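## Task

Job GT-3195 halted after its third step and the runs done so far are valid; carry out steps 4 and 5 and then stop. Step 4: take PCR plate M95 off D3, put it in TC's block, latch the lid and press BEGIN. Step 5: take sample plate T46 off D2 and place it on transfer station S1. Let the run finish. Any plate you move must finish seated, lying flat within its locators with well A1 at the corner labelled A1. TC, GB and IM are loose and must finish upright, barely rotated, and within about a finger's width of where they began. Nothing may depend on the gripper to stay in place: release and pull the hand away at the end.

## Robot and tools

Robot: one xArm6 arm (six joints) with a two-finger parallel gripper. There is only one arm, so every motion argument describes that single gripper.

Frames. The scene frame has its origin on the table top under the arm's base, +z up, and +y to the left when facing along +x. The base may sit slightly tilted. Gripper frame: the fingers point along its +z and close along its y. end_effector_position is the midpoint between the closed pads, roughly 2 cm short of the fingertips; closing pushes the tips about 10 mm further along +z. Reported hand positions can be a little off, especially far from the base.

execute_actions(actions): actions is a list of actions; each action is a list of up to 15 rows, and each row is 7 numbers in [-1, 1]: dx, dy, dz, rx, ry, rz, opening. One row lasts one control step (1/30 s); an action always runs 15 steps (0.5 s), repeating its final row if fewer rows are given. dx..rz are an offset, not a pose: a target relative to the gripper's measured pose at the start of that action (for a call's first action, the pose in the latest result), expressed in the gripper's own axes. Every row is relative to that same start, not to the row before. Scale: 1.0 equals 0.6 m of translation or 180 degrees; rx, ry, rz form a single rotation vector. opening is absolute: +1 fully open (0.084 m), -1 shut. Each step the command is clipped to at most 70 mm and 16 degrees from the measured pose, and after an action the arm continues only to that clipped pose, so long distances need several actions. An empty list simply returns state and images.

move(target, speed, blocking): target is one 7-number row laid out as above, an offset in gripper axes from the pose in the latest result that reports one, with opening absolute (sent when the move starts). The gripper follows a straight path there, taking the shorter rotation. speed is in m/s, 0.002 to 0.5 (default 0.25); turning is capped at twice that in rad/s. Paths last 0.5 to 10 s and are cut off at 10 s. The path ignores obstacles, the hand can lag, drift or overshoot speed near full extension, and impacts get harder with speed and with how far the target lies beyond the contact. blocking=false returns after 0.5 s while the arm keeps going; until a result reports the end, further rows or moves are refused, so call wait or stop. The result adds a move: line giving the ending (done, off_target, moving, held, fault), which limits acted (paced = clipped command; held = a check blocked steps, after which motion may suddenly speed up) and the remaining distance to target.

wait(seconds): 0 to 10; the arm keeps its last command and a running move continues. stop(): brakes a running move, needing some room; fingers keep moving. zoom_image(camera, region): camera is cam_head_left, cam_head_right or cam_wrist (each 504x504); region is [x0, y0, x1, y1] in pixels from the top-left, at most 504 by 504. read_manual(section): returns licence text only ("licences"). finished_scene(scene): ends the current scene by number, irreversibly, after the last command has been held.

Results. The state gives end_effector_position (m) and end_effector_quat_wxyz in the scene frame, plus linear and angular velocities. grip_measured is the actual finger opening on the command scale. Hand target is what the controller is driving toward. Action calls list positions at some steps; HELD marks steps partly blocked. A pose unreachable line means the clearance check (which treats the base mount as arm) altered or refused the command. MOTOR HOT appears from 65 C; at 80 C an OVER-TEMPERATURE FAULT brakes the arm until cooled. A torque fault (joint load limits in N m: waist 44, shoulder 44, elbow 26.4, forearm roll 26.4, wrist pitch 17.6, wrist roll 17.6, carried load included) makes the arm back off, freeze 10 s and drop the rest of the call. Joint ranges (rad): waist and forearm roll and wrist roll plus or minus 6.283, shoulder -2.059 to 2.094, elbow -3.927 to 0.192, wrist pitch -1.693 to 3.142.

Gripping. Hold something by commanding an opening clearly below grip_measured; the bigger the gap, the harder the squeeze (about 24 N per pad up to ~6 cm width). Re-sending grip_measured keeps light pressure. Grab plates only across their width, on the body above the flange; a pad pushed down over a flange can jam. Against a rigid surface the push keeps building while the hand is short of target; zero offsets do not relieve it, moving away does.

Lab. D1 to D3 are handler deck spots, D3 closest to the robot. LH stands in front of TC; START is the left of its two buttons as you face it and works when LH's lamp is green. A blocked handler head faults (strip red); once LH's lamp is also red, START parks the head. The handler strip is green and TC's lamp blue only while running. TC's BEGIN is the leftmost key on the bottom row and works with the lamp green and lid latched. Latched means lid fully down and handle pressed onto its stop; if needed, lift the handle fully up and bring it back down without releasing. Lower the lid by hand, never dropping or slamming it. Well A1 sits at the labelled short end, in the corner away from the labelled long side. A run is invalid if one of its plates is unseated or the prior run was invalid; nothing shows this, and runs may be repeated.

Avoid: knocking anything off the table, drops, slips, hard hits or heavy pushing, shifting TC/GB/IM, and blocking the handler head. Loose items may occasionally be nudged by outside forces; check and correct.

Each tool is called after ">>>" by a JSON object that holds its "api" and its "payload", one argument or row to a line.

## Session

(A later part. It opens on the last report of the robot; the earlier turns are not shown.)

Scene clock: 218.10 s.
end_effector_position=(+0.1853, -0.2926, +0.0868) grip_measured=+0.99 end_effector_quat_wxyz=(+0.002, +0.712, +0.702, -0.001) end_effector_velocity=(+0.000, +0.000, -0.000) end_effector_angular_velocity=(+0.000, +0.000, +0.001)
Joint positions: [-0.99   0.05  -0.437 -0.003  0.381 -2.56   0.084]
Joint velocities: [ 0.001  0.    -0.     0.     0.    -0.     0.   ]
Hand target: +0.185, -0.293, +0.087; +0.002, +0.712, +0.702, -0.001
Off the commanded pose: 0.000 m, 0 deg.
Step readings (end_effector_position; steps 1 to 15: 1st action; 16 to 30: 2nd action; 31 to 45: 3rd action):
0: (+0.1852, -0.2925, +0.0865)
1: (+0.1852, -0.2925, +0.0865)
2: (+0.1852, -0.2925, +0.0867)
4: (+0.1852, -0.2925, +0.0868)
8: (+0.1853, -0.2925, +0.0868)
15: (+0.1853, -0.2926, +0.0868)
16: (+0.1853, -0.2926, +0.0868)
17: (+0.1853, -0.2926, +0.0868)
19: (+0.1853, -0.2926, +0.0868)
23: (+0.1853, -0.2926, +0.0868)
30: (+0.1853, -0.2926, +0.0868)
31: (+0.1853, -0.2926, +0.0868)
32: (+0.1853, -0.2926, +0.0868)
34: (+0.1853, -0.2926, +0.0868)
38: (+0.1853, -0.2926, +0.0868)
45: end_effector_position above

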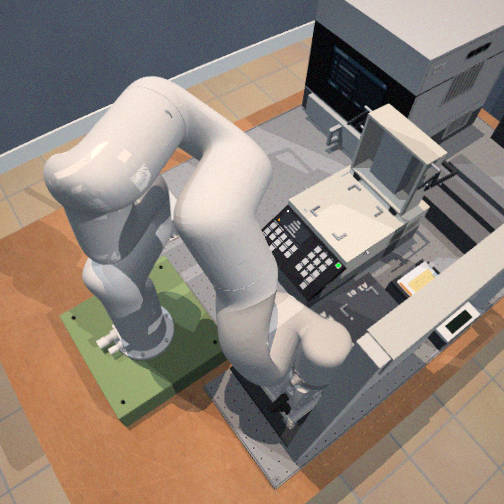

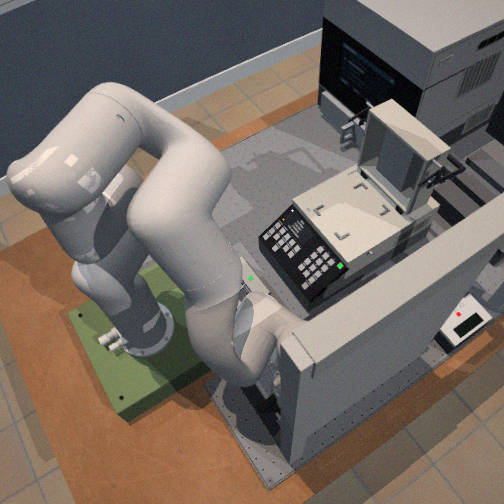

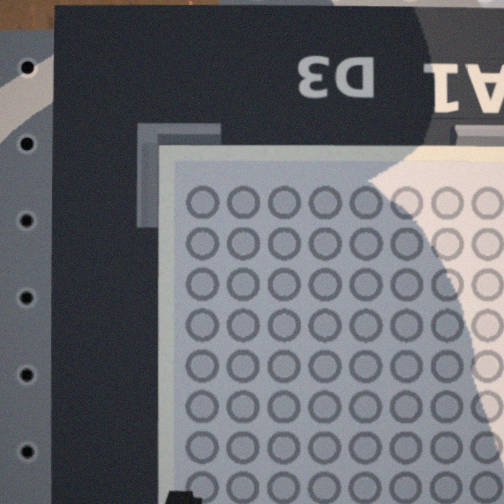

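>>> {"api": "execute_actions", "payload": {
  "actions": [
    [[0,0,0,0,0,0,1]],
    [[0,0,-0.0017,0,0,0,1]],
    [[0,0,0,0,0,0,1]],
    [[0,0,0,0,0,0,0.8]],
    [[0,0,0,0,0,0,0.65]],
    [[0,0,0,0,0,0,0.65]],
    [[0,0,0,0,0,0,0.65]]
  ]
}}

Scene clock: 226.50 s.
end_effector_position=(+0.1851, -0.2924, +0.0874) grip_measured=+0.97 end_effector_quat_wxyz=(+0.002, +0.712, +0.702, -0.001) end_effector_velocity=(-0.001, +0.000, -0.000) end_effector_angular_velocity=(+0.001, +0.001, -0.000)
Joint positions: [-0.99   0.047 -0.437 -0.003  0.384 -2.561  0.083]
Joint velocities: [-0.001 -0.     0.001 -0.     0.    -0.001 -0.   ]
Hand target: +0.185, -0.292, +0.087; +0.002, +0.712, +0.702, -0.001
Off the commanded pose: 0.000 m, 0 deg.
Step readings (end_effector_position; steps 1 to 15: 1st action; 16 to 30: 2nd action; 31 to 45: 3rd action; 46 to 60: 4th action; 61 to 75: 5th action; 76 to 90: 6th action; 91 to 105: 7th action):
0: (+0.1853, -0.2926, +0.0868)
1: (+0.1853, -0.2926, +0.0868)
2: (+0.1853, -0.2926, +0.0868)
4: (+0.1853, -0.2926, +0.0868)
8: (+0.1853, -0.2926, +0.0868)
15: (+0.1853, -0.2926, +0.0868)
16: (+0.1853, -0.2926, +0.0869)
17: (+0.1853, -0.2925, +0.0870)
19: (+0.1853, -0.2924, +0.0871)
23: (+0.1852, -0.2924, +0.0872)
30: (+0.1852, -0.2923, +0.0874)
31: (+0.1852, -0.2923, +0.0874)
32: (+0.1852, -0.2923, +0.0874)
34: (+0.1852, -0.2923, +0.0873)
38: (+0.1852, -0.2923, +0.0873)
45: (+0.1852, -0.2923, +0.0874)
46: (+0.1851, -0.2923, +0.0874)
47: (+0.1849, -0.2924, +0.0875)
49: (+0.1848, -0.2924, +0.0877)
53: (+0.1849, -0.2924, +0.0876)
60: (+0.1851, -0.2924, +0.0874)
61: (+0.1852, -0.2924, +0.0874)
62: (+0.1852, -0.2924, +0.0874)
64: (+0.1852, -0.2924, +0.0874)
68: (+0.1851, -0.2924, +0.0874)
75: (+0.1851, -0.2924, +0.0874)
76: (+0.1851, -0.2924, +0.0874)
77: (+0.1851, -0.2924, +0.0874)
79: (+0.1851, -0.2924, +0.0874)
83: (+0.1851, -0.2924, +0.0874)
90: (+0.1851, -0.2924, +0.0874)
91: (+0.1851, -0.2924, +0.0874)
92: (+0.1851, -0.2924, +0.0874)
94: (+0.1851, -0.2924, +0.0874)
98: (+0.1851, -0.2924, +0.0874)
105: end_effector_position above

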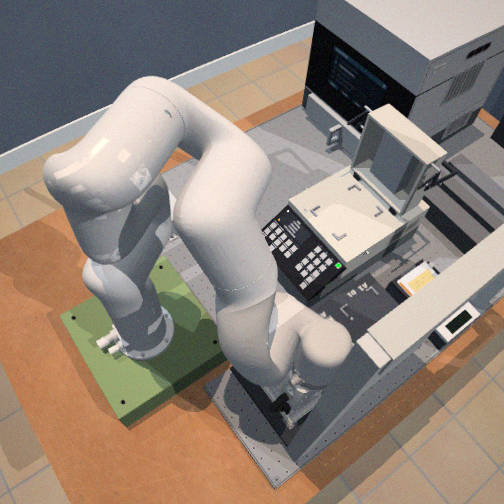

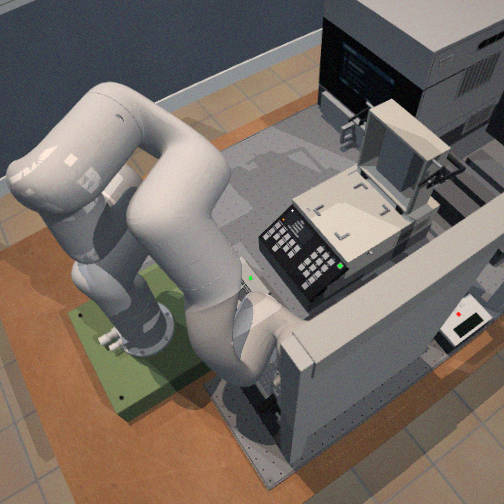

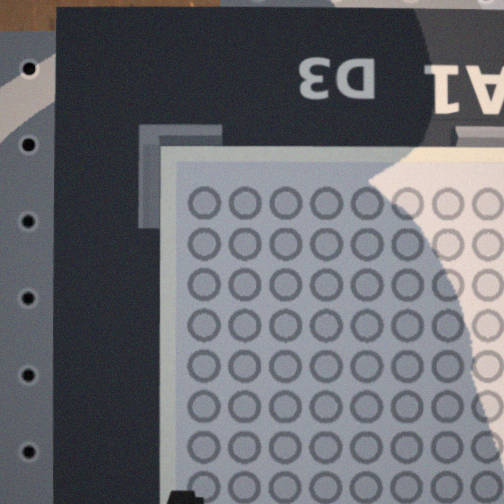

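0.97 – grip. Lift slowly.

>>> {"api": "move", "payload": {
  "target": [0,0,-0.02,0,0,0,0.65],
  "speed": 0.004
}}

Scene clock: 230.87 s.
end_effector_position=(+0.1851, -0.2924, +0.0994) grip_measured=+0.65 end_effector_quat_wxyz=(+0.002, +0.712, +0.702, -0.001) end_effector_velocity=(-0.000, +0.001, -0.000) end_effector_angular_velocity=(+0.002, +0.001, +0.001)
Joint positions: [-0.99   0.003 -0.437 -0.003  0.428 -2.561  0.071]
Joint velocities: [ 0.001 -0.001  0.002  0.     0.001  0.    -0.   ]
Hand target: +0.185, -0.292, +0.099; +0.002, +0.712, +0.702, -0.001
Off the commanded pose: 0.000 m, 0 deg.
move: done

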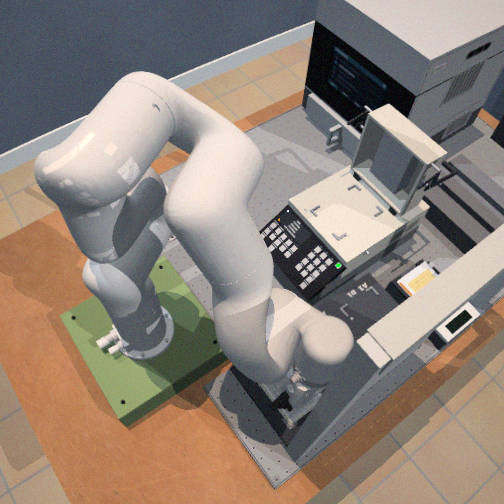

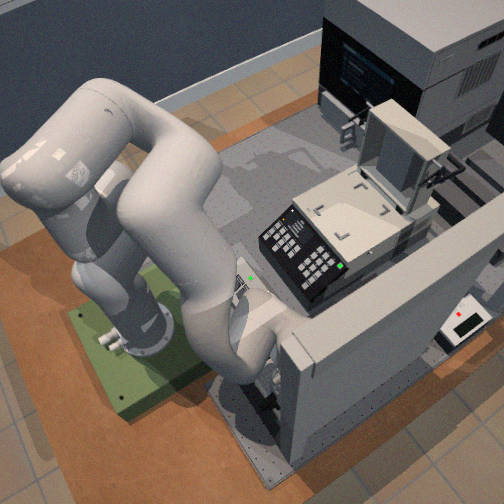

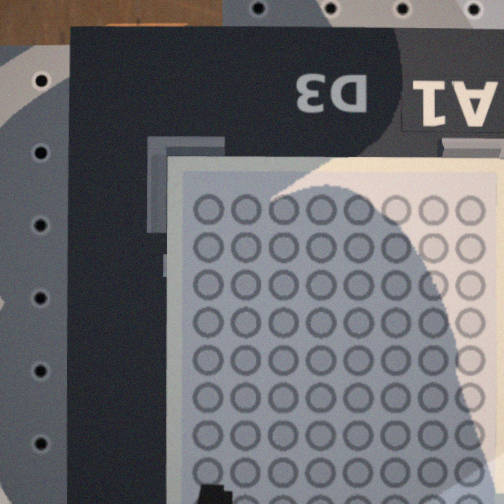

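>>> {"api": "execute_actions", "payload": {
  "actions": [
    [[0,0,0,0,0,0,1]],
    [[0.002,-0.001,0,0,0,0,1]],
    [[0,0,0,0,0,0,1]]
  ]
}}

>>> {"api": "move", "payload": {
  "target": [0,0,0.021,0,0,0,1],
  "speed": 0.002
}}

Scene clock: 238.50 s.
end_effector_position=(+0.1846, -0.2912, +0.0994) grip_measured=+1.00 end_effector_quat_wxyz=(+0.002, +0.712, +0.702, -0.001) end_effector_velocity=(+0.000, +0.000, +0.000) end_effector_angular_velocity=(-0.001, -0.000, +0.000)
Joint positions: [-0.989 -0.001 -0.432 -0.003  0.427 -2.56   0.084]
Joint velocities: [ 0.001 -0.002  0.001 -0.    -0.     0.     0.   ]
Hand target: +0.185, -0.291, +0.099; +0.002, +0.712, +0.702, -0.001
Off the commanded pose: 0.000 m, 0 deg.
Step readings (end_effector_position; steps 1 to 15: 1st action; 16 to 30: 2nd action; 31 to 45: 3rd action):
0: (+0.1851, -0.2924, +0.0994)
1: (+0.1851, -0.2923, +0.0994)
2: (+0.1851, -0.2924, +0.0994)
4: (+0.1852, -0.2924, +0.0994)
8: (+0.1851, -0.2924, +0.0994)
15: (+0.1851, -0.2924, +0.0994)
16: (+0.1851, -0.2923, +0.0994)
17: (+0.1850, -0.2921, +0.0994)
19: (+0.1847, -0.2915, +0.0994)
23: (+0.1846, -0.2912, +0.0994)
30: (+0.1846, -0.2912, +0.0994)
31: (+0.1846, -0.2912, +0.0994)
32: (+0.1846, -0.2912, +0.0994)
34: (+0.1846, -0.2912, +0.0994)
38: (+0.1846, -0.2912, +0.0994)
45: end_effector_position above

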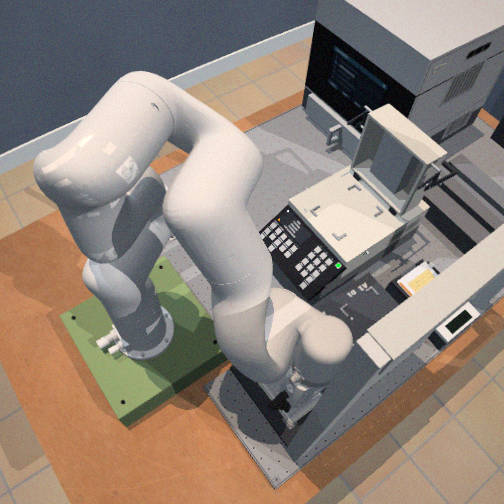

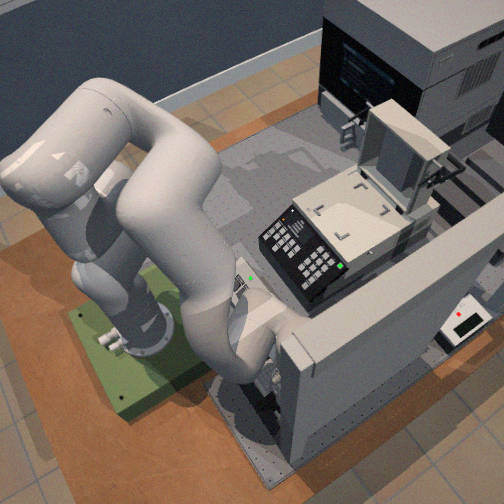

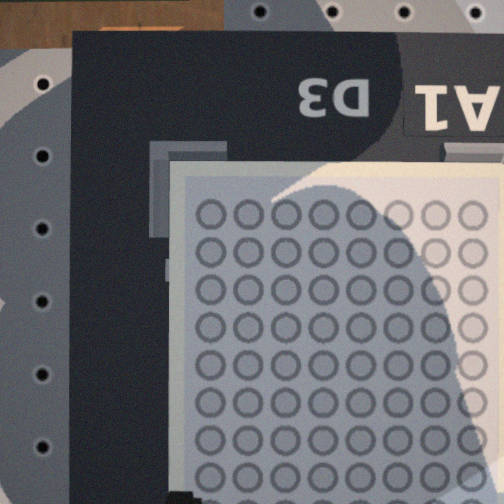

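Scene clock: 245.03 s.
end_effector_position=(+0.1849, -0.2919, +0.0875) grip_measured=+1.00 end_effector_quat_wxyz=(+0.003, +0.712, +0.702, -0.001) end_effector_velocity=(+0.000, -0.000, -0.000) end_effector_angular_velocity=(-0.001, -0.001, +0.001)
Joint positions: [-0.989  0.045 -0.433 -0.003  0.381 -2.56   0.084]
Joint velocities: [-0.     0.001 -0.    -0.    -0.002 -0.001  0.   ]
Hand target: +0.185, -0.291, +0.087; +0.002, +0.712, +0.702, -0.001
Off the commanded pose: 0.001 m, 0 deg.
move: done

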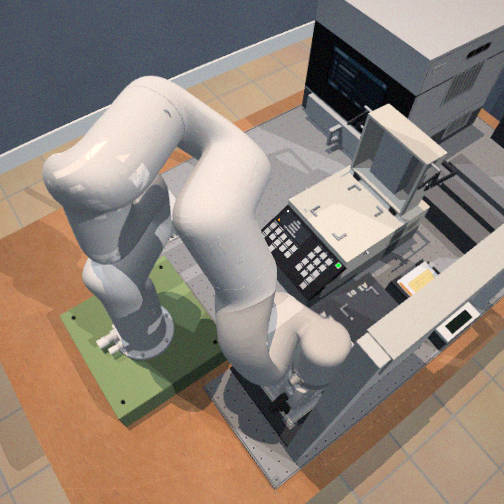

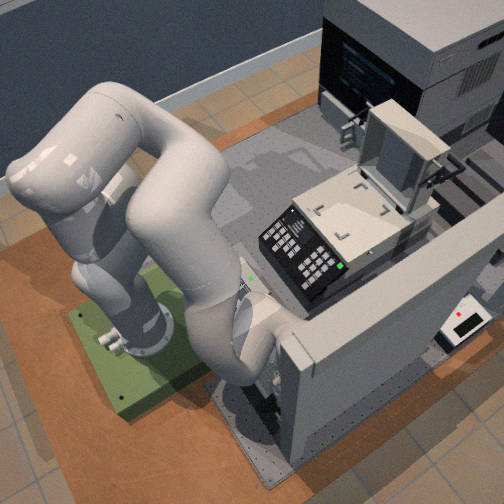

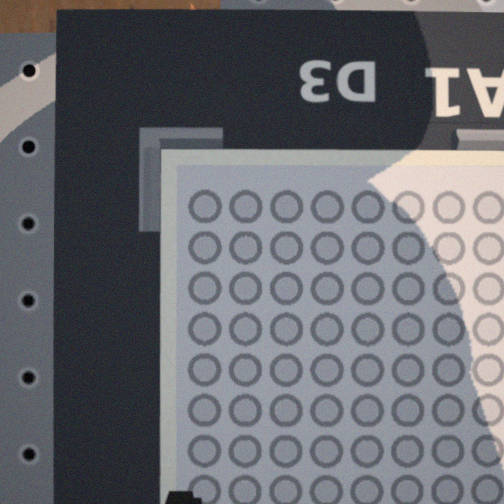

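>>> {"api": "execute_actions", "payload": {
  "actions": [
    [[0,0,-0.004,0,0,0,1]],
    [[0.002,-0.0018,0,0,0,0,1]],
    [[0,0,0,0,0,0,1]],
    [[0.001,-0.0005,0.002,0,0,0,1]],
    [[0.001,-0.0005,0.003,0,0,0,1]],
    [[0.001,-0.0005,0.003,0,0,0,1]],
    [[0.001,-0.0005,0.003,0,0,0,1]],
    [[0.001,-0.0005,0.003,0,0,0,1]]
  ]
}}

Scene clock: 255.40 s.
end_effector_position=(+0.1837, -0.2900, +0.0866) grip_measured=+1.00 end_effector_quat_wxyz=(+0.009, +0.712, +0.702, -0.002) end_effector_velocity=(-0.000, +0.001, -0.001) end_effector_angular_velocity=(+0.001, +0.001, +0.001)
Joint positions: [-0.989  0.038 -0.414 -0.003  0.356 -2.559  0.084]
Joint velocities: [ 0.001  0.002  0.001 -0.    -0.001 -0.     0.   ]
Hand target: +0.183, -0.289, +0.085; +0.007, +0.712, +0.702, -0.002
Off the commanded pose: 0.002 m, 0 deg.
Step readings (end_effector_position; steps 1 to 15: 1st action; 16 to 30: 2nd action; 31 to 45: 3rd action; 46 to 60: 4th action; 61 to 75: 5th action; 76 to 90: 6th action; 91 to 105: 7th action; 106 to 120: 8th action):
0: (+0.1846, -0.2913, +0.0869)
1: (+0.1846, -0.2913, +0.0869)
2: (+0.1846, -0.2912, +0.0873)
4: (+0.1845, -0.2909, +0.0877)
8: (+0.1840, -0.2900, +0.0878)
15: (+0.1837, -0.2898, +0.0882)
16: (+0.1836, -0.2897, +0.0882)
17: (+0.1833, -0.2894, +0.0881)
19: (+0.1828, -0.2888, +0.0880)
23: (+0.1825, -0.2884, +0.0880)
30: (+0.1825, -0.2884, +0.0881)
31: (+0.1825, -0.2884, +0.0881)
32: (+0.1825, -0.2884, +0.0881)
34: (+0.1825, -0.2884, +0.0880)
38: (+0.1825, -0.2884, +0.0880)
45: (+0.1825, -0.2884, +0.0881)
46: (+0.1825, -0.2884, +0.0880)
47: (+0.1825, -0.2884, +0.0878)
49: (+0.1825, -0.2884, +0.0877)
53: (+0.1825, -0.2884, +0.0876)
60: (+0.1825, -0.2883, +0.0874)
61: (+0.1825, -0.2883, +0.0874)
62: (+0.1825, -0.2884, +0.0872)
64: (+0.1825, -0.2885, +0.0870)
68: (+0.1825, -0.2885, +0.0868)
75: (+0.1825, -0.2884, +0.0865)
76: (+0.1825, -0.2884, +0.0864)
77: (+0.1826, -0.2885, +0.0863)
79: (+0.1826, -0.2886, +0.0861)
83: (+0.1826, -0.2886, +0.0862)
90: (+0.1827, -0.2887, +0.0862)
91: (+0.1828, -0.2888, +0.0862)
92: (+0.1833, -0.2894, +0.0865)
94: (+0.1836, -0.2898, +0.0865)
98: (+0.1835, -0.2898, +0.0865)
105: (+0.1835, -0.2897, +0.0865)
106: (+0.1835, -0.2897, +0.0865)
107: (+0.1835, -0.2898, +0.0865)
109: (+0.1836, -0.2899, +0.0865)
113: (+0.1836, -0.2899, +0.0866)
120: end_effector_position above

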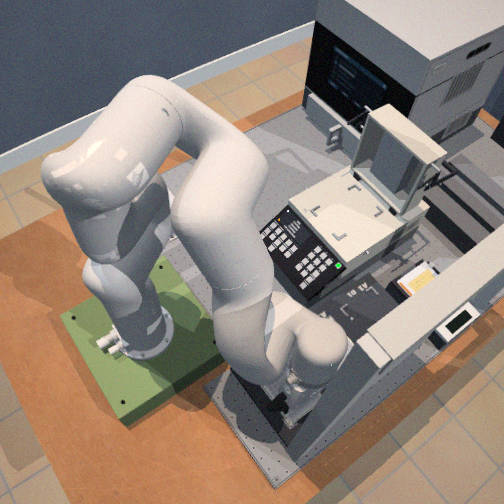

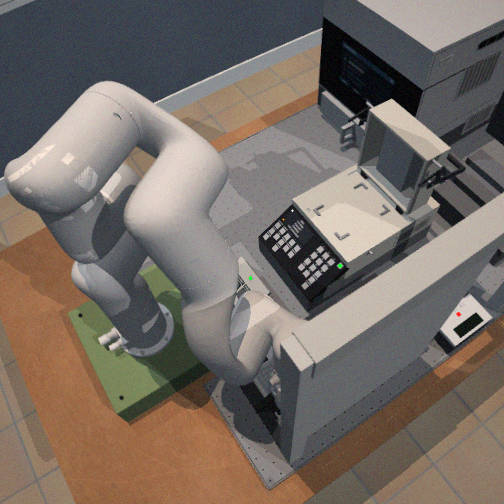

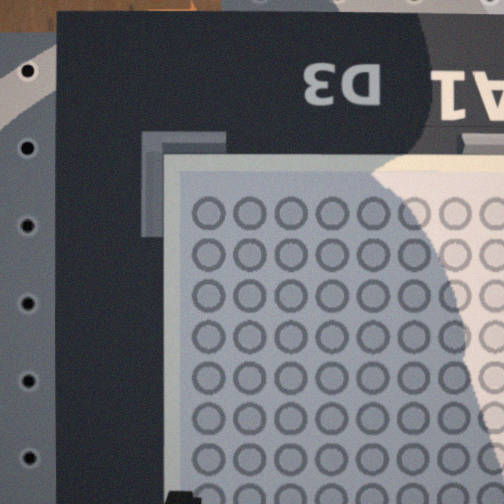

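>>> {"api": "execute_actions", "payload": {
  "actions": [
    [[0,0.001,-0.001,0,0,0,1]],
    [[0,0,0,0,0,0,1]],
    [[0,0,0,0,0,0,0.6]],
    [[0,0,0,0,0,0,0.2]],
    [[0,0,0,0,0,0,0.2]],
    [[0,0,0,0,0,0,0.2]]
  ]
}}

>>> {"api": "move", "payload": {
  "target": [0,0,-0.015,0,0,0,0.2],
  "speed": 0.003
}}

Scene clock: 271.33 s.
end_effector_position=(+0.1842, -0.2904, +0.0875) grip_measured=+0.96 end_effector_quat_wxyz=(+0.009, +0.713, +0.702, -0.003) end_effector_velocity=(+0.001, +0.000, +0.000) end_effector_angular_velocity=(-0.000, -0.000, +0.002)
Joint positions: [-0.989  0.035 -0.415 -0.003  0.359 -2.557  0.083]
Joint velocities: [ 0.002 -0.    -0.     0.     0.     0.     0.   ]
Hand target: +0.184, -0.290, +0.088; +0.009, +0.713, +0.702, -0.003
Off the commanded pose: 0.000 m, 0 deg.
Step readings (end_effector_position; steps 1 to 15: 1st action; 16 to 30: 2nd action; 31 to 45: 3rd action; 46 to 60: 4th action; 61 to 75: 5th action; 76 to 90: 6th action):
0: (+0.1841, -0.2906, +0.0867)
1: (+0.1842, -0.2906, +0.0868)
2: (+0.1842, -0.2906, +0.0870)
4: (+0.1843, -0.2904, +0.0872)
8: (+0.1843, -0.2903, +0.0872)
15: (+0.1843, -0.2902, +0.0872)
16: (+0.1843, -0.2902, +0.0872)
17: (+0.1843, -0.2903, +0.0872)
19: (+0.1843, -0.2903, +0.0872)
23: (+0.1843, -0.2903, +0.0872)
30: (+0.1843, -0.2903, +0.0872)
31: (+0.1842, -0.2903, +0.0873)
32: (+0.1840, -0.2903, +0.0874)
34: (+0.1838, -0.2904, +0.0875)
38: (+0.1839, -0.2904, +0.0875)
45: (+0.1842, -0.2904, +0.0874)
46: (+0.1842, -0.2903, +0.0874)
47: (+0.1842, -0.2903, +0.0875)
49: (+0.1842, -0.2904, +0.0875)
53: (+0.1841, -0.2904, +0.0875)
60: (+0.1842, -0.2904, +0.0875)
61: (+0.1842, -0.2904, +0.0875)
62: (+0.1842, -0.2904, +0.0875)
64: (+0.1842, -0.2904, +0.0875)
68: (+0.1842, -0.2904, +0.0875)
75: (+0.1842, -0.2904, +0.0875)
76: (+0.1842, -0.2904, +0.0875)
77: (+0.1842, -0.2904, +0.0875)
79: (+0.1842, -0.2904, +0.0875)
83: (+0.1842, -0.2904, +0.0875)
90: end_effector_position above

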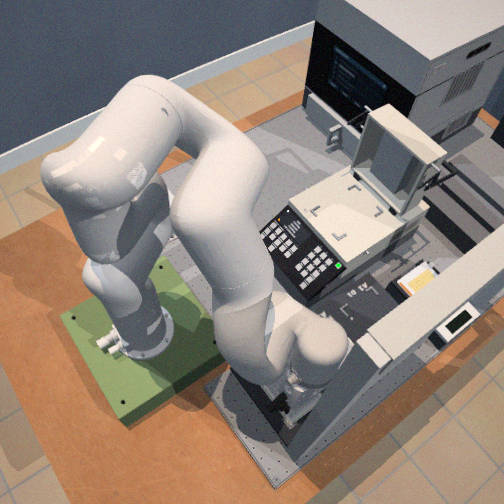

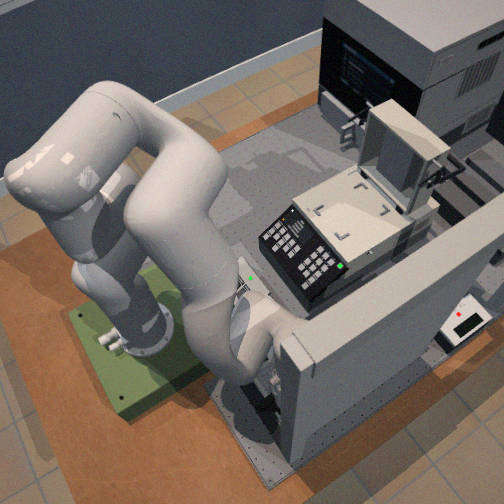

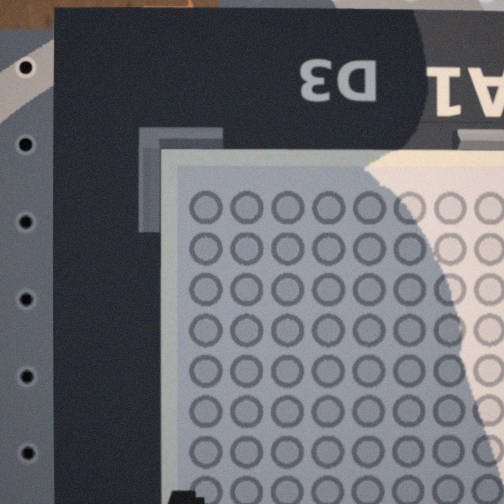

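Scene clock: 274.57 s.
end_effector_position=(+0.1840, -0.2894, +0.0959) grip_measured=+0.19 end_effector_quat_wxyz=(+0.008, +0.712, +0.702, -0.002) end_effector_velocity=(-0.001, +0.000, +0.001) end_effector_angular_velocity=(+0.001, +0.001, -0.001)
Joint positions: [-0.988  0.002 -0.414 -0.003  0.393 -2.558  0.052]
Joint velocities: [-0.001 -0.004  0.001 -0.001  0.005  0.001 -0.   ]
Hand target: +0.184, -0.290, +0.097; +0.009, +0.713, +0.702, -0.003
Off the commanded pose: 0.001 m, 0 deg.
move: done

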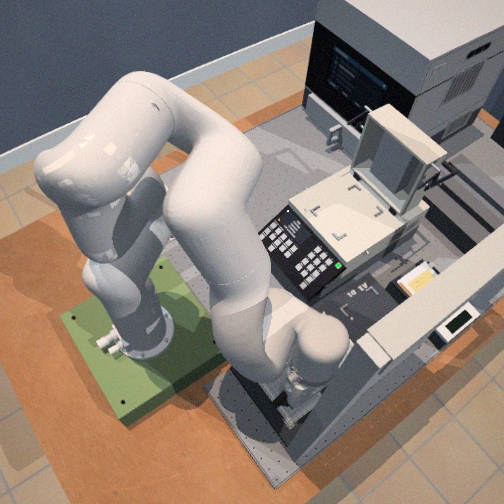

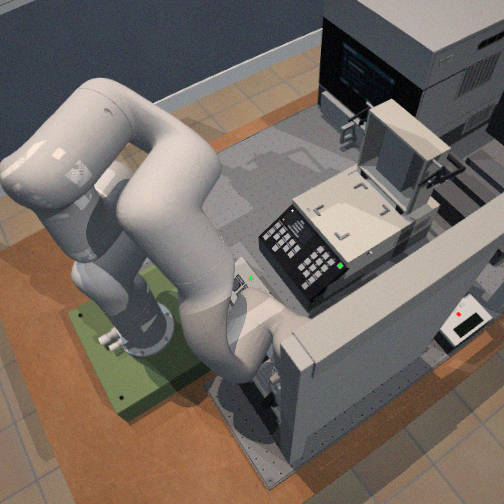

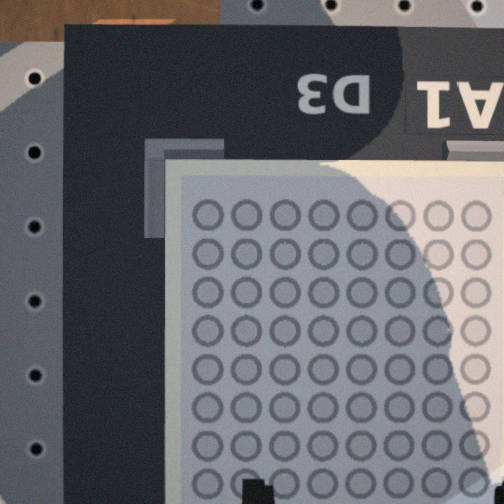

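>>> {"api": "execute_actions", "payload": {
  "actions": [
    [[0.003,-0.006,0,0.003,0.004,0,1]],
    [[0,0,0,0,0,0,1]],
    [[0,0,0.008,0,0,0,1]],
    [[0,0,0.006,0,0,0,1]],
    [[0,0,0.003,0,0,0,1]],
    [[0,0.001,0.002,0,0,0,1]],
    [[0,0.001,0.002,0,0,0,1]],
    [[0,0.001,0.002,0,0,0,1]],
    [[0,0.001,0.002,0,0,0,1]],
    [[0,0.001,0.002,0,0,0,1]],
    [[0,0.001,0.002,0,0,0,1]],
    [[0,0.001,0.002,0,0,0,1]],
    [[0,0.001,0.002,0,0,0,1]]
  ]
}}

Scene clock: 299.40 s.
end_effector_position=(+0.1914, -0.2968, +0.0876) grip_measured=+1.00 end_effector_quat_wxyz=(+0.019, +0.712, +0.702, -0.005) end_effector_velocity=(+0.000, -0.000, +0.000) end_effector_angular_velocity=(-0.001, -0.000, +0.001)
Joint positions: [-0.981  0.054 -0.432 -0.007  0.338 -2.548  0.084]
Joint velocities: [ 0.    -0.001 -0.    -0.     0.    -0.001  0.   ]
Hand target: +0.191, -0.296, +0.086; +0.017, +0.712, +0.702, -0.005
Off the commanded pose: 0.002 m, 0 deg.
Step readings (end_effector_position; steps 1 to 15: 1st action; 16 to 30: 2nd action; 31 to 45: 3rd action; 46 to 60: 4th action; 61 to 75: 5th action; 76 to 90: 6th action; 91 to 105: 7th action; 106 to 120: 8th action; 121 to 135: 9th action; 136 to 150: 10th action; 151 to 165: 11th action; 166 to 180: 12th action; 181 to 195: 13th action):
0: (+0.1840, -0.2901, +0.0965)
1: (+0.1837, -0.2898, +0.0962)
2: (+0.1821, -0.2881, +0.0950)
4: (+0.1796, -0.2856, +0.0936)
8: (+0.1797, -0.2865, +0.0948)
15: (+0.1803, -0.2874, +0.0956)
16: (+0.1803, -0.2874, +0.0956)
17: (+0.1803, -0.2874, +0.0957)
19: (+0.1803, -0.2873, +0.0956)
23: (+0.1803, -0.2873, +0.0956)
30: (+0.1803, -0.2873, +0.0956)
31: (+0.1804, -0.2874, +0.0955)
32: (+0.1806, -0.2877, +0.0949)
34: (+0.1803, -0.2874, +0.0924)
38: (+0.1801, -0.2871, +0.0908)
45: (+0.1803, -0.2874, +0.0909)
46: (+0.1804, -0.2874, +0.0908)
47: (+0.1805, -0.2877, +0.0903)
49: (+0.1803, -0.2874, +0.0884)
53: (+0.1805, -0.2877, +0.0878)
60: (+0.1805, -0.2877, +0.0876)
61: (+0.1805, -0.2878, +0.0876)
62: (+0.1806, -0.2878, +0.0873)
64: (+0.1806, -0.2880, +0.0869)
68: (+0.1807, -0.2881, +0.0867)
75: (+0.1807, -0.2881, +0.0864)
76: (+0.1807, -0.2882, +0.0864)
77: (+0.1811, -0.2886, +0.0865)
79: (+0.1818, -0.2894, +0.0865)
83: (+0.1818, -0.2894, +0.0863)
90: (+0.1818, -0.2892, +0.0861)
91: (+0.1818, -0.2892, +0.0861)
92: (+0.1819, -0.2893, +0.0859)
94: (+0.1820, -0.2894, +0.0858)
98: (+0.1821, -0.2895, +0.0858)
105: (+0.1823, -0.2896, +0.0859)
106: (+0.1823, -0.2896, +0.0859)
107: (+0.1824, -0.2897, +0.0858)
109: (+0.1825, -0.2898, +0.0858)
113: (+0.1834, -0.2905, +0.0862)
120: (+0.1851, -0.2920, +0.0868)
121: (+0.1851, -0.2921, +0.0868)
122: (+0.1853, -0.2922, +0.0868)
124: (+0.1854, -0.2923, +0.0868)
128: (+0.1855, -0.2924, +0.0869)
135: (+0.1866, -0.2932, +0.0871)
136: (+0.1867, -0.2933, +0.0871)
137: (+0.1868, -0.2933, +0.0871)
139: (+0.1872, -0.2937, +0.0872)
143: (+0.1879, -0.2942, +0.0872)
150: (+0.1879, -0.2942, +0.0872)
151: (+0.1879, -0.2942, +0.0872)
152: (+0.1880, -0.2943, +0.0872)
154: (+0.1883, -0.2945, +0.0872)
158: (+0.1891, -0.2950, +0.0873)
165: (+0.1891, -0.2950, +0.0873)
166: (+0.1891, -0.2951, +0.0873)
167: (+0.1892, -0.2951, +0.0873)
169: (+0.1897, -0.2955, +0.0874)
173: (+0.1903, -0.2959, +0.0874)
180: (+0.1903, -0.2959, +0.0874)
181: (+0.1903, -0.2960, +0.0875)
182: (+0.1904, -0.2960, +0.0874)
184: (+0.1909, -0.2964, +0.0876)
Lines left out of this list: 2.

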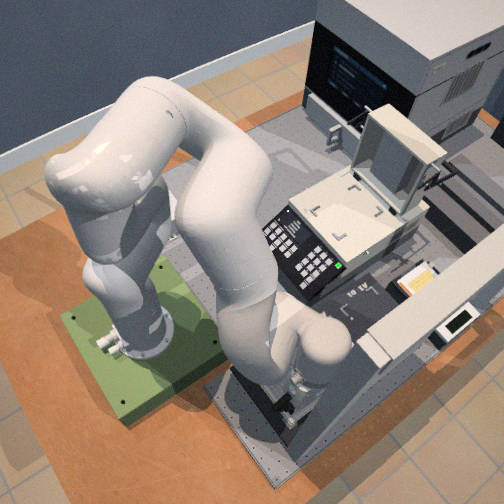

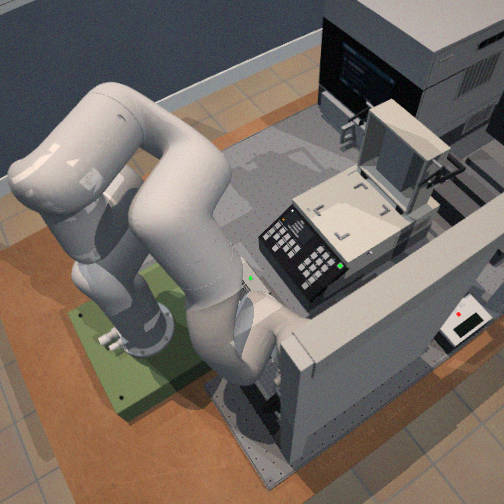

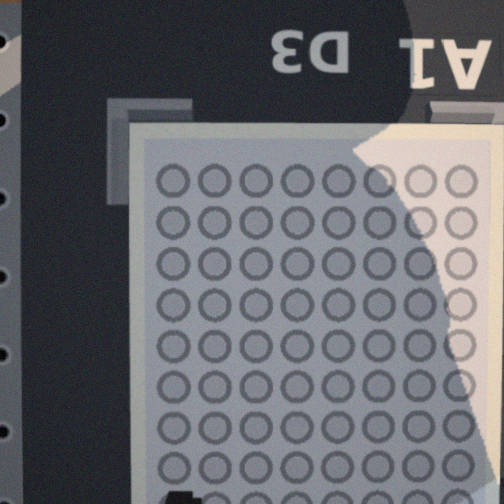

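>>> {"api": "execute_actions", "payload": {
  "actions": [
    [[0,0,-0.015,0.007,0.008,0,1]],
    [[0,0,0,0,0,0,1]],
    [[-0.008,-0.0255,0,0,0,0,1]],
    [[0,0,0,0,0,0,1]],
    [[0,0,0.01,0,0,0,1]],
    [[0,0,0,0,0,0,1]]
  ]
}}

Scene clock: 310.47 s.
end_effector_position=(+0.1755, -0.3003, +0.0898) grip_measured=+1.00 end_effector_quat_wxyz=(+0.001, +0.712, +0.702, -0.004) end_effector_velocity=(-0.001, +0.000, -0.000) end_effector_angular_velocity=(+0.001, +0.001, +0.001)
Joint positions: [-1.024  0.044 -0.444 -0.017  0.395 -2.582  0.084]
Joint velocities: [-0.001  0.     0.001  0.     0.    -0.001 -0.   ]
Hand target: +0.176, -0.300, +0.090; +0.001, +0.712, +0.702, -0.004
Off the commanded pose: 0.000 m, 0 deg.
Step readings (end_effector_position; steps 1 to 15: 1st action; 16 to 30: 2nd action; 31 to 45: 3rd action; 46 to 60: 4th action; 61 to 75: 5th action; 76 to 90: 6th action):
0: (+0.1914, -0.2968, +0.0875)
1: (+0.1913, -0.2967, +0.0876)
2: (+0.1913, -0.2965, +0.0882)
4: (+0.1892, -0.2927, +0.0889)
8: (+0.1892, -0.2927, +0.0925)
15: (+0.1908, -0.2956, +0.0956)
16: (+0.1909, -0.2957, +0.0958)
17: (+0.1909, -0.2958, +0.0958)
19: (+0.1908, -0.2955, +0.0955)
23: (+0.1907, -0.2954, +0.0954)
30: (+0.1908, -0.2956, +0.0956)
31: (+0.1906, -0.2957, +0.0956)
32: (+0.1885, -0.2964, +0.0957)
34: (+0.1810, -0.2985, +0.0956)
38: (+0.1758, -0.3000, +0.0956)
45: (+0.1755, -0.3002, +0.0957)
46: (+0.1755, -0.3002, +0.0957)
47: (+0.1755, -0.3002, +0.0957)
49: (+0.1755, -0.3002, +0.0957)
53: (+0.1755, -0.3002, +0.0957)
60: (+0.1755, -0.3002, +0.0957)
61: (+0.1756, -0.3003, +0.0956)
62: (+0.1758, -0.3007, +0.0948)
64: (+0.1755, -0.3002, +0.0918)
68: (+0.1753, -0.2999, +0.0896)
75: (+0.1755, -0.3003, +0.0897)
76: (+0.1755, -0.3003, +0.0897)
77: (+0.1755, -0.3003, +0.0897)
79: (+0.1755, -0.3003, +0.0898)
83: (+0.1755, -0.3003, +0.0898)
90: end_effector_position above

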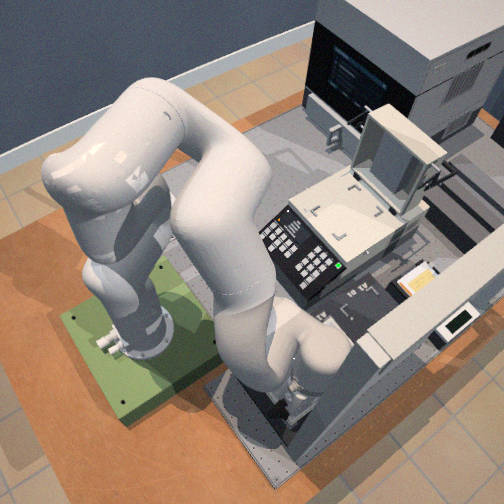

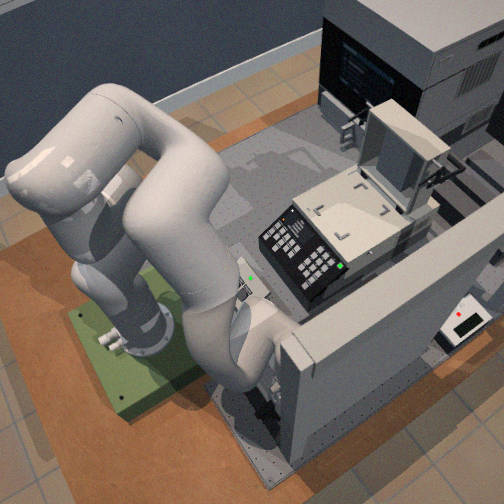

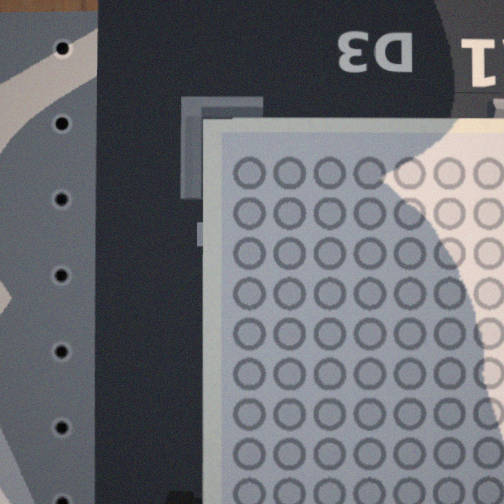

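>>> {"api": "execute_actions", "payload": {
  "actions": [
    [[0.014,0,0,0,0,0,1]],
    [[0,0,0,0,0,0,1]],
    [[0,0,0.004,0,0,0,1]],
    [[0,0,0.004,0,0,0,1]],
    [[0,0,0.004,0,0,0,1]],
    [[0,0,0.004,0,0,0,1]],
    [[0,0,0,0,0,0,1]]
  ]
}}

Scene clock: 317.73 s.
end_effector_position=(+0.1756, -0.2921, +0.0802) grip_measured=+1.00 end_effector_quat_wxyz=(+0.001, +0.712, +0.702, -0.004) end_effector_velocity=(+0.000, +0.000, +0.000) end_effector_angular_velocity=(-0.000, -0.000, +0.001)
Joint positions: [-1.012  0.062 -0.42  -0.019  0.353 -2.568  0.084]
Joint velocities: [ 0.    -0.001  0.001 -0.    -0.    -0.001 -0.   ]
Hand target: +0.176, -0.292, +0.080; +0.001, +0.712, +0.702, -0.004
Off the commanded pose: 0.000 m, 0 deg.
Step readings (end_effector_position; steps 1 to 15: 1st action; 16 to 30: 2nd action; 31 to 45: 3rd action; 46 to 60: 4th action; 61 to 75: 5th action; 76 to 90: 6th action; 91 to 105: 7th action):
0: (+0.1755, -0.3003, +0.0897)
1: (+0.1755, -0.3001, +0.0897)
2: (+0.1756, -0.2988, +0.0898)
4: (+0.1756, -0.2946, +0.0896)
8: (+0.1756, -0.2920, +0.0896)
15: (+0.1756, -0.2919, +0.0897)
16: (+0.1756, -0.2919, +0.0897)
17: (+0.1756, -0.2919, +0.0897)
19: (+0.1756, -0.2919, +0.0897)
23: (+0.1756, -0.2919, +0.0897)
30: (+0.1756, -0.2919, +0.0897)
31: (+0.1757, -0.2920, +0.0897)
32: (+0.1758, -0.2922, +0.0893)
34: (+0.1756, -0.2920, +0.0881)
38: (+0.1755, -0.2918, +0.0873)
45: (+0.1756, -0.2920, +0.0873)
46: (+0.1757, -0.2920, +0.0873)
47: (+0.1758, -0.2922, +0.0869)
49: (+0.1756, -0.2920, +0.0857)
53: (+0.1755, -0.2919, +0.0849)
60: (+0.1756, -0.2920, +0.0850)
61: (+0.1757, -0.2920, +0.0849)
62: (+0.1758, -0.2922, +0.0846)
64: (+0.1756, -0.2920, +0.0833)
68: (+0.1755, -0.2919, +0.0826)
75: (+0.1756, -0.2920, +0.0826)
76: (+0.1757, -0.2921, +0.0825)
77: (+0.1758, -0.2923, +0.0822)
79: (+0.1756, -0.2921, +0.0810)
83: (+0.1755, -0.2919, +0.0802)
90: (+0.1756, -0.2921, +0.0802)
91: (+0.1756, -0.2921, +0.0802)
92: (+0.1756, -0.2921, +0.0802)
94: (+0.1756, -0.2921, +0.0802)
98: (+0.1756, -0.2921, +0.0802)
105: end_effector_position above

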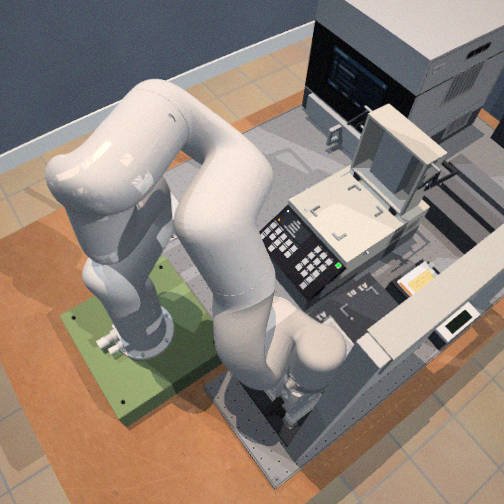

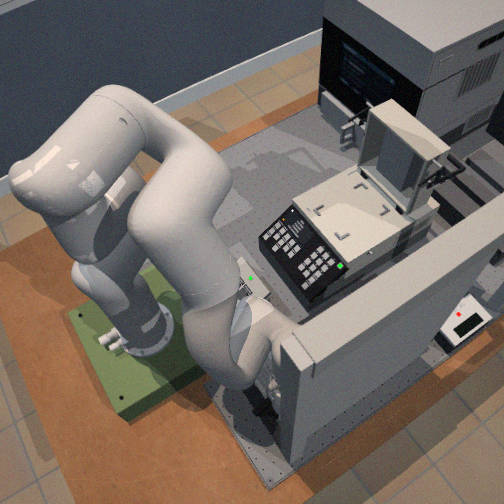

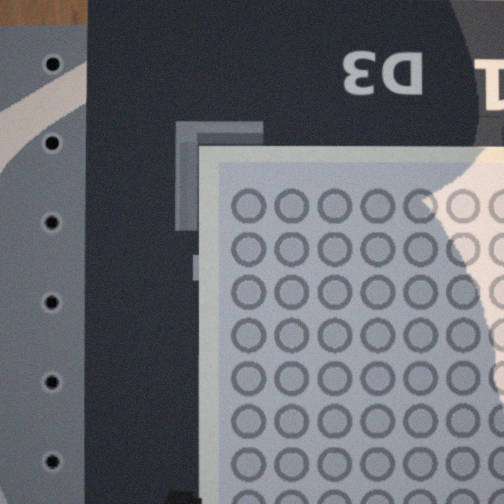

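Down freely. Close and lift.

>>> {"api": "execute_actions", "payload": {
  "actions": [
    [[0,0,0,0,0,0,0.65]],
    [[0,0,0,0,0,0,0.65]],
    [[0,0,0,0,0,0,0.65]]
  ]
}}

>>> {"api": "move", "payload": {
  "target": [0,0,-0.03,0,0,0,0.65],
  "speed": 0.006
}}

Scene clock: 322.63 s.
end_effector_position=(+0.1757, -0.2922, +0.0804) grip_measured=+0.94 end_effector_quat_wxyz=(+0.001, +0.712, +0.702, -0.004) end_effector_velocity=(-0.000, -0.000, +0.000) end_effector_angular_velocity=(-0.001, -0.001, -0.001)
Joint positions: [-1.012  0.061 -0.42  -0.019  0.353 -2.568  0.082]
Joint velocities: [-0.001 -0.002  0.001 -0.     0.    -0.    -0.   ]
Hand target: +0.176, -0.292, +0.080; +0.001, +0.712, +0.702, -0.004
Off the commanded pose: 0.000 m, 0 deg.
Step readings (end_effector_position; steps 1 to 15: 1st action; 16 to 30: 2nd action; 31 to 45: 3rd action):
0: (+0.1756, -0.2921, +0.0802)
1: (+0.1757, -0.2921, +0.0803)
2: (+0.1757, -0.2922, +0.0805)
4: (+0.1757, -0.2922, +0.0804)
8: (+0.1757, -0.2922, +0.0804)
15: (+0.1757, -0.2922, +0.0804)
16: (+0.1757, -0.2922, +0.0804)
17: (+0.1757, -0.2922, +0.0804)
19: (+0.1757, -0.2922, +0.0804)
23: (+0.1757, -0.2922, +0.0804)
30: (+0.1757, -0.2922, +0.0804)
31: (+0.1757, -0.2922, +0.0804)
32: (+0.1757, -0.2922, +0.0804)
34: (+0.1757, -0.2922, +0.0804)
38: (+0.1757, -0.2922, +0.0804)
45: end_effector_position above

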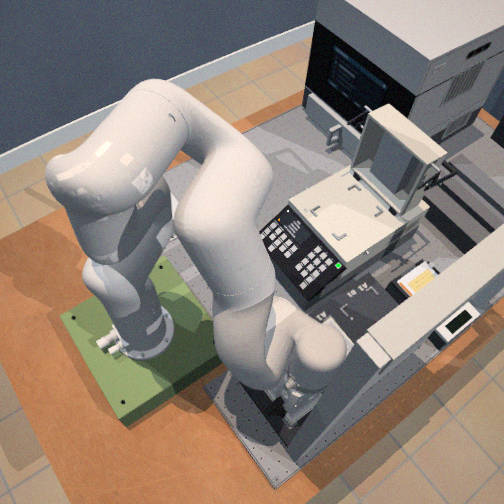

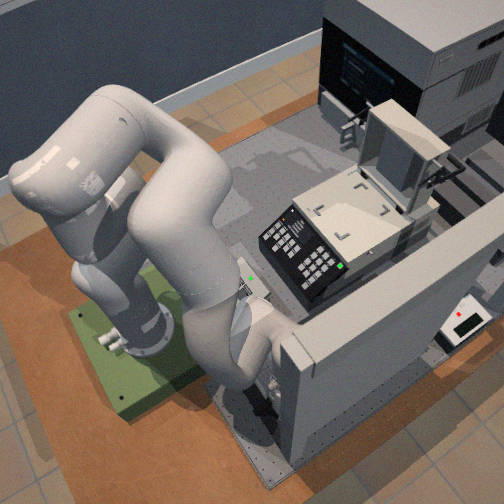

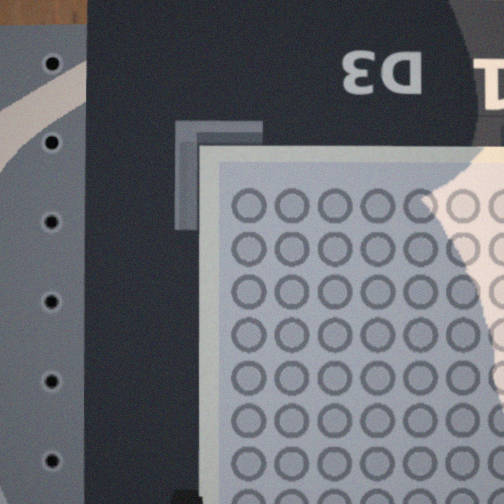

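Scene clock: 325.87 s.
end_effector_position=(+0.1758, -0.2921, +0.0984) grip_measured=+0.93 end_effector_quat_wxyz=(+0.001, +0.712, +0.702, -0.004) end_effector_velocity=(-0.000, +0.001, -0.000) end_effector_angular_velocity=(+0.002, +0.001, +0.002)
Joint positions: [-1.011 -0.008 -0.419 -0.016  0.421 -2.57   0.082]
Joint velocities: [ 0.001 -0.001  0.001  0.     0.002 -0.002 -0.   ]
Hand target: +0.176, -0.292, +0.098; +0.001, +0.712, +0.702, -0.004
Off the commanded pose: 0.000 m, 0 deg.
move: done

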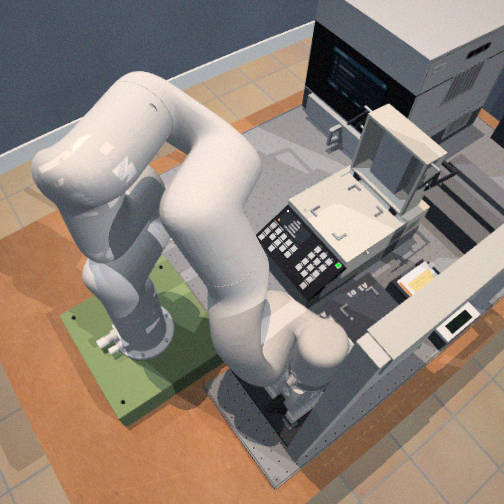

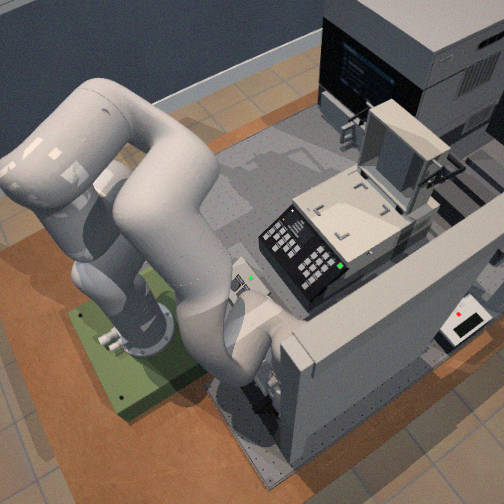

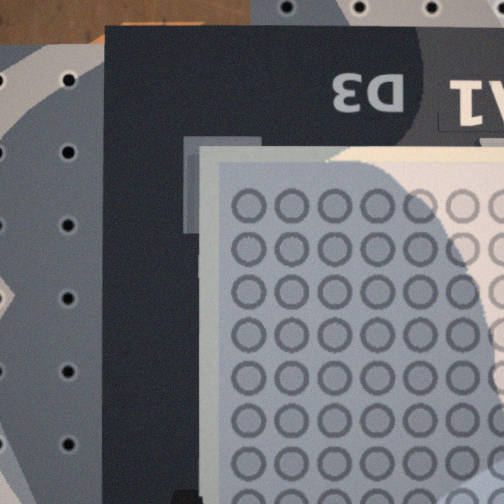

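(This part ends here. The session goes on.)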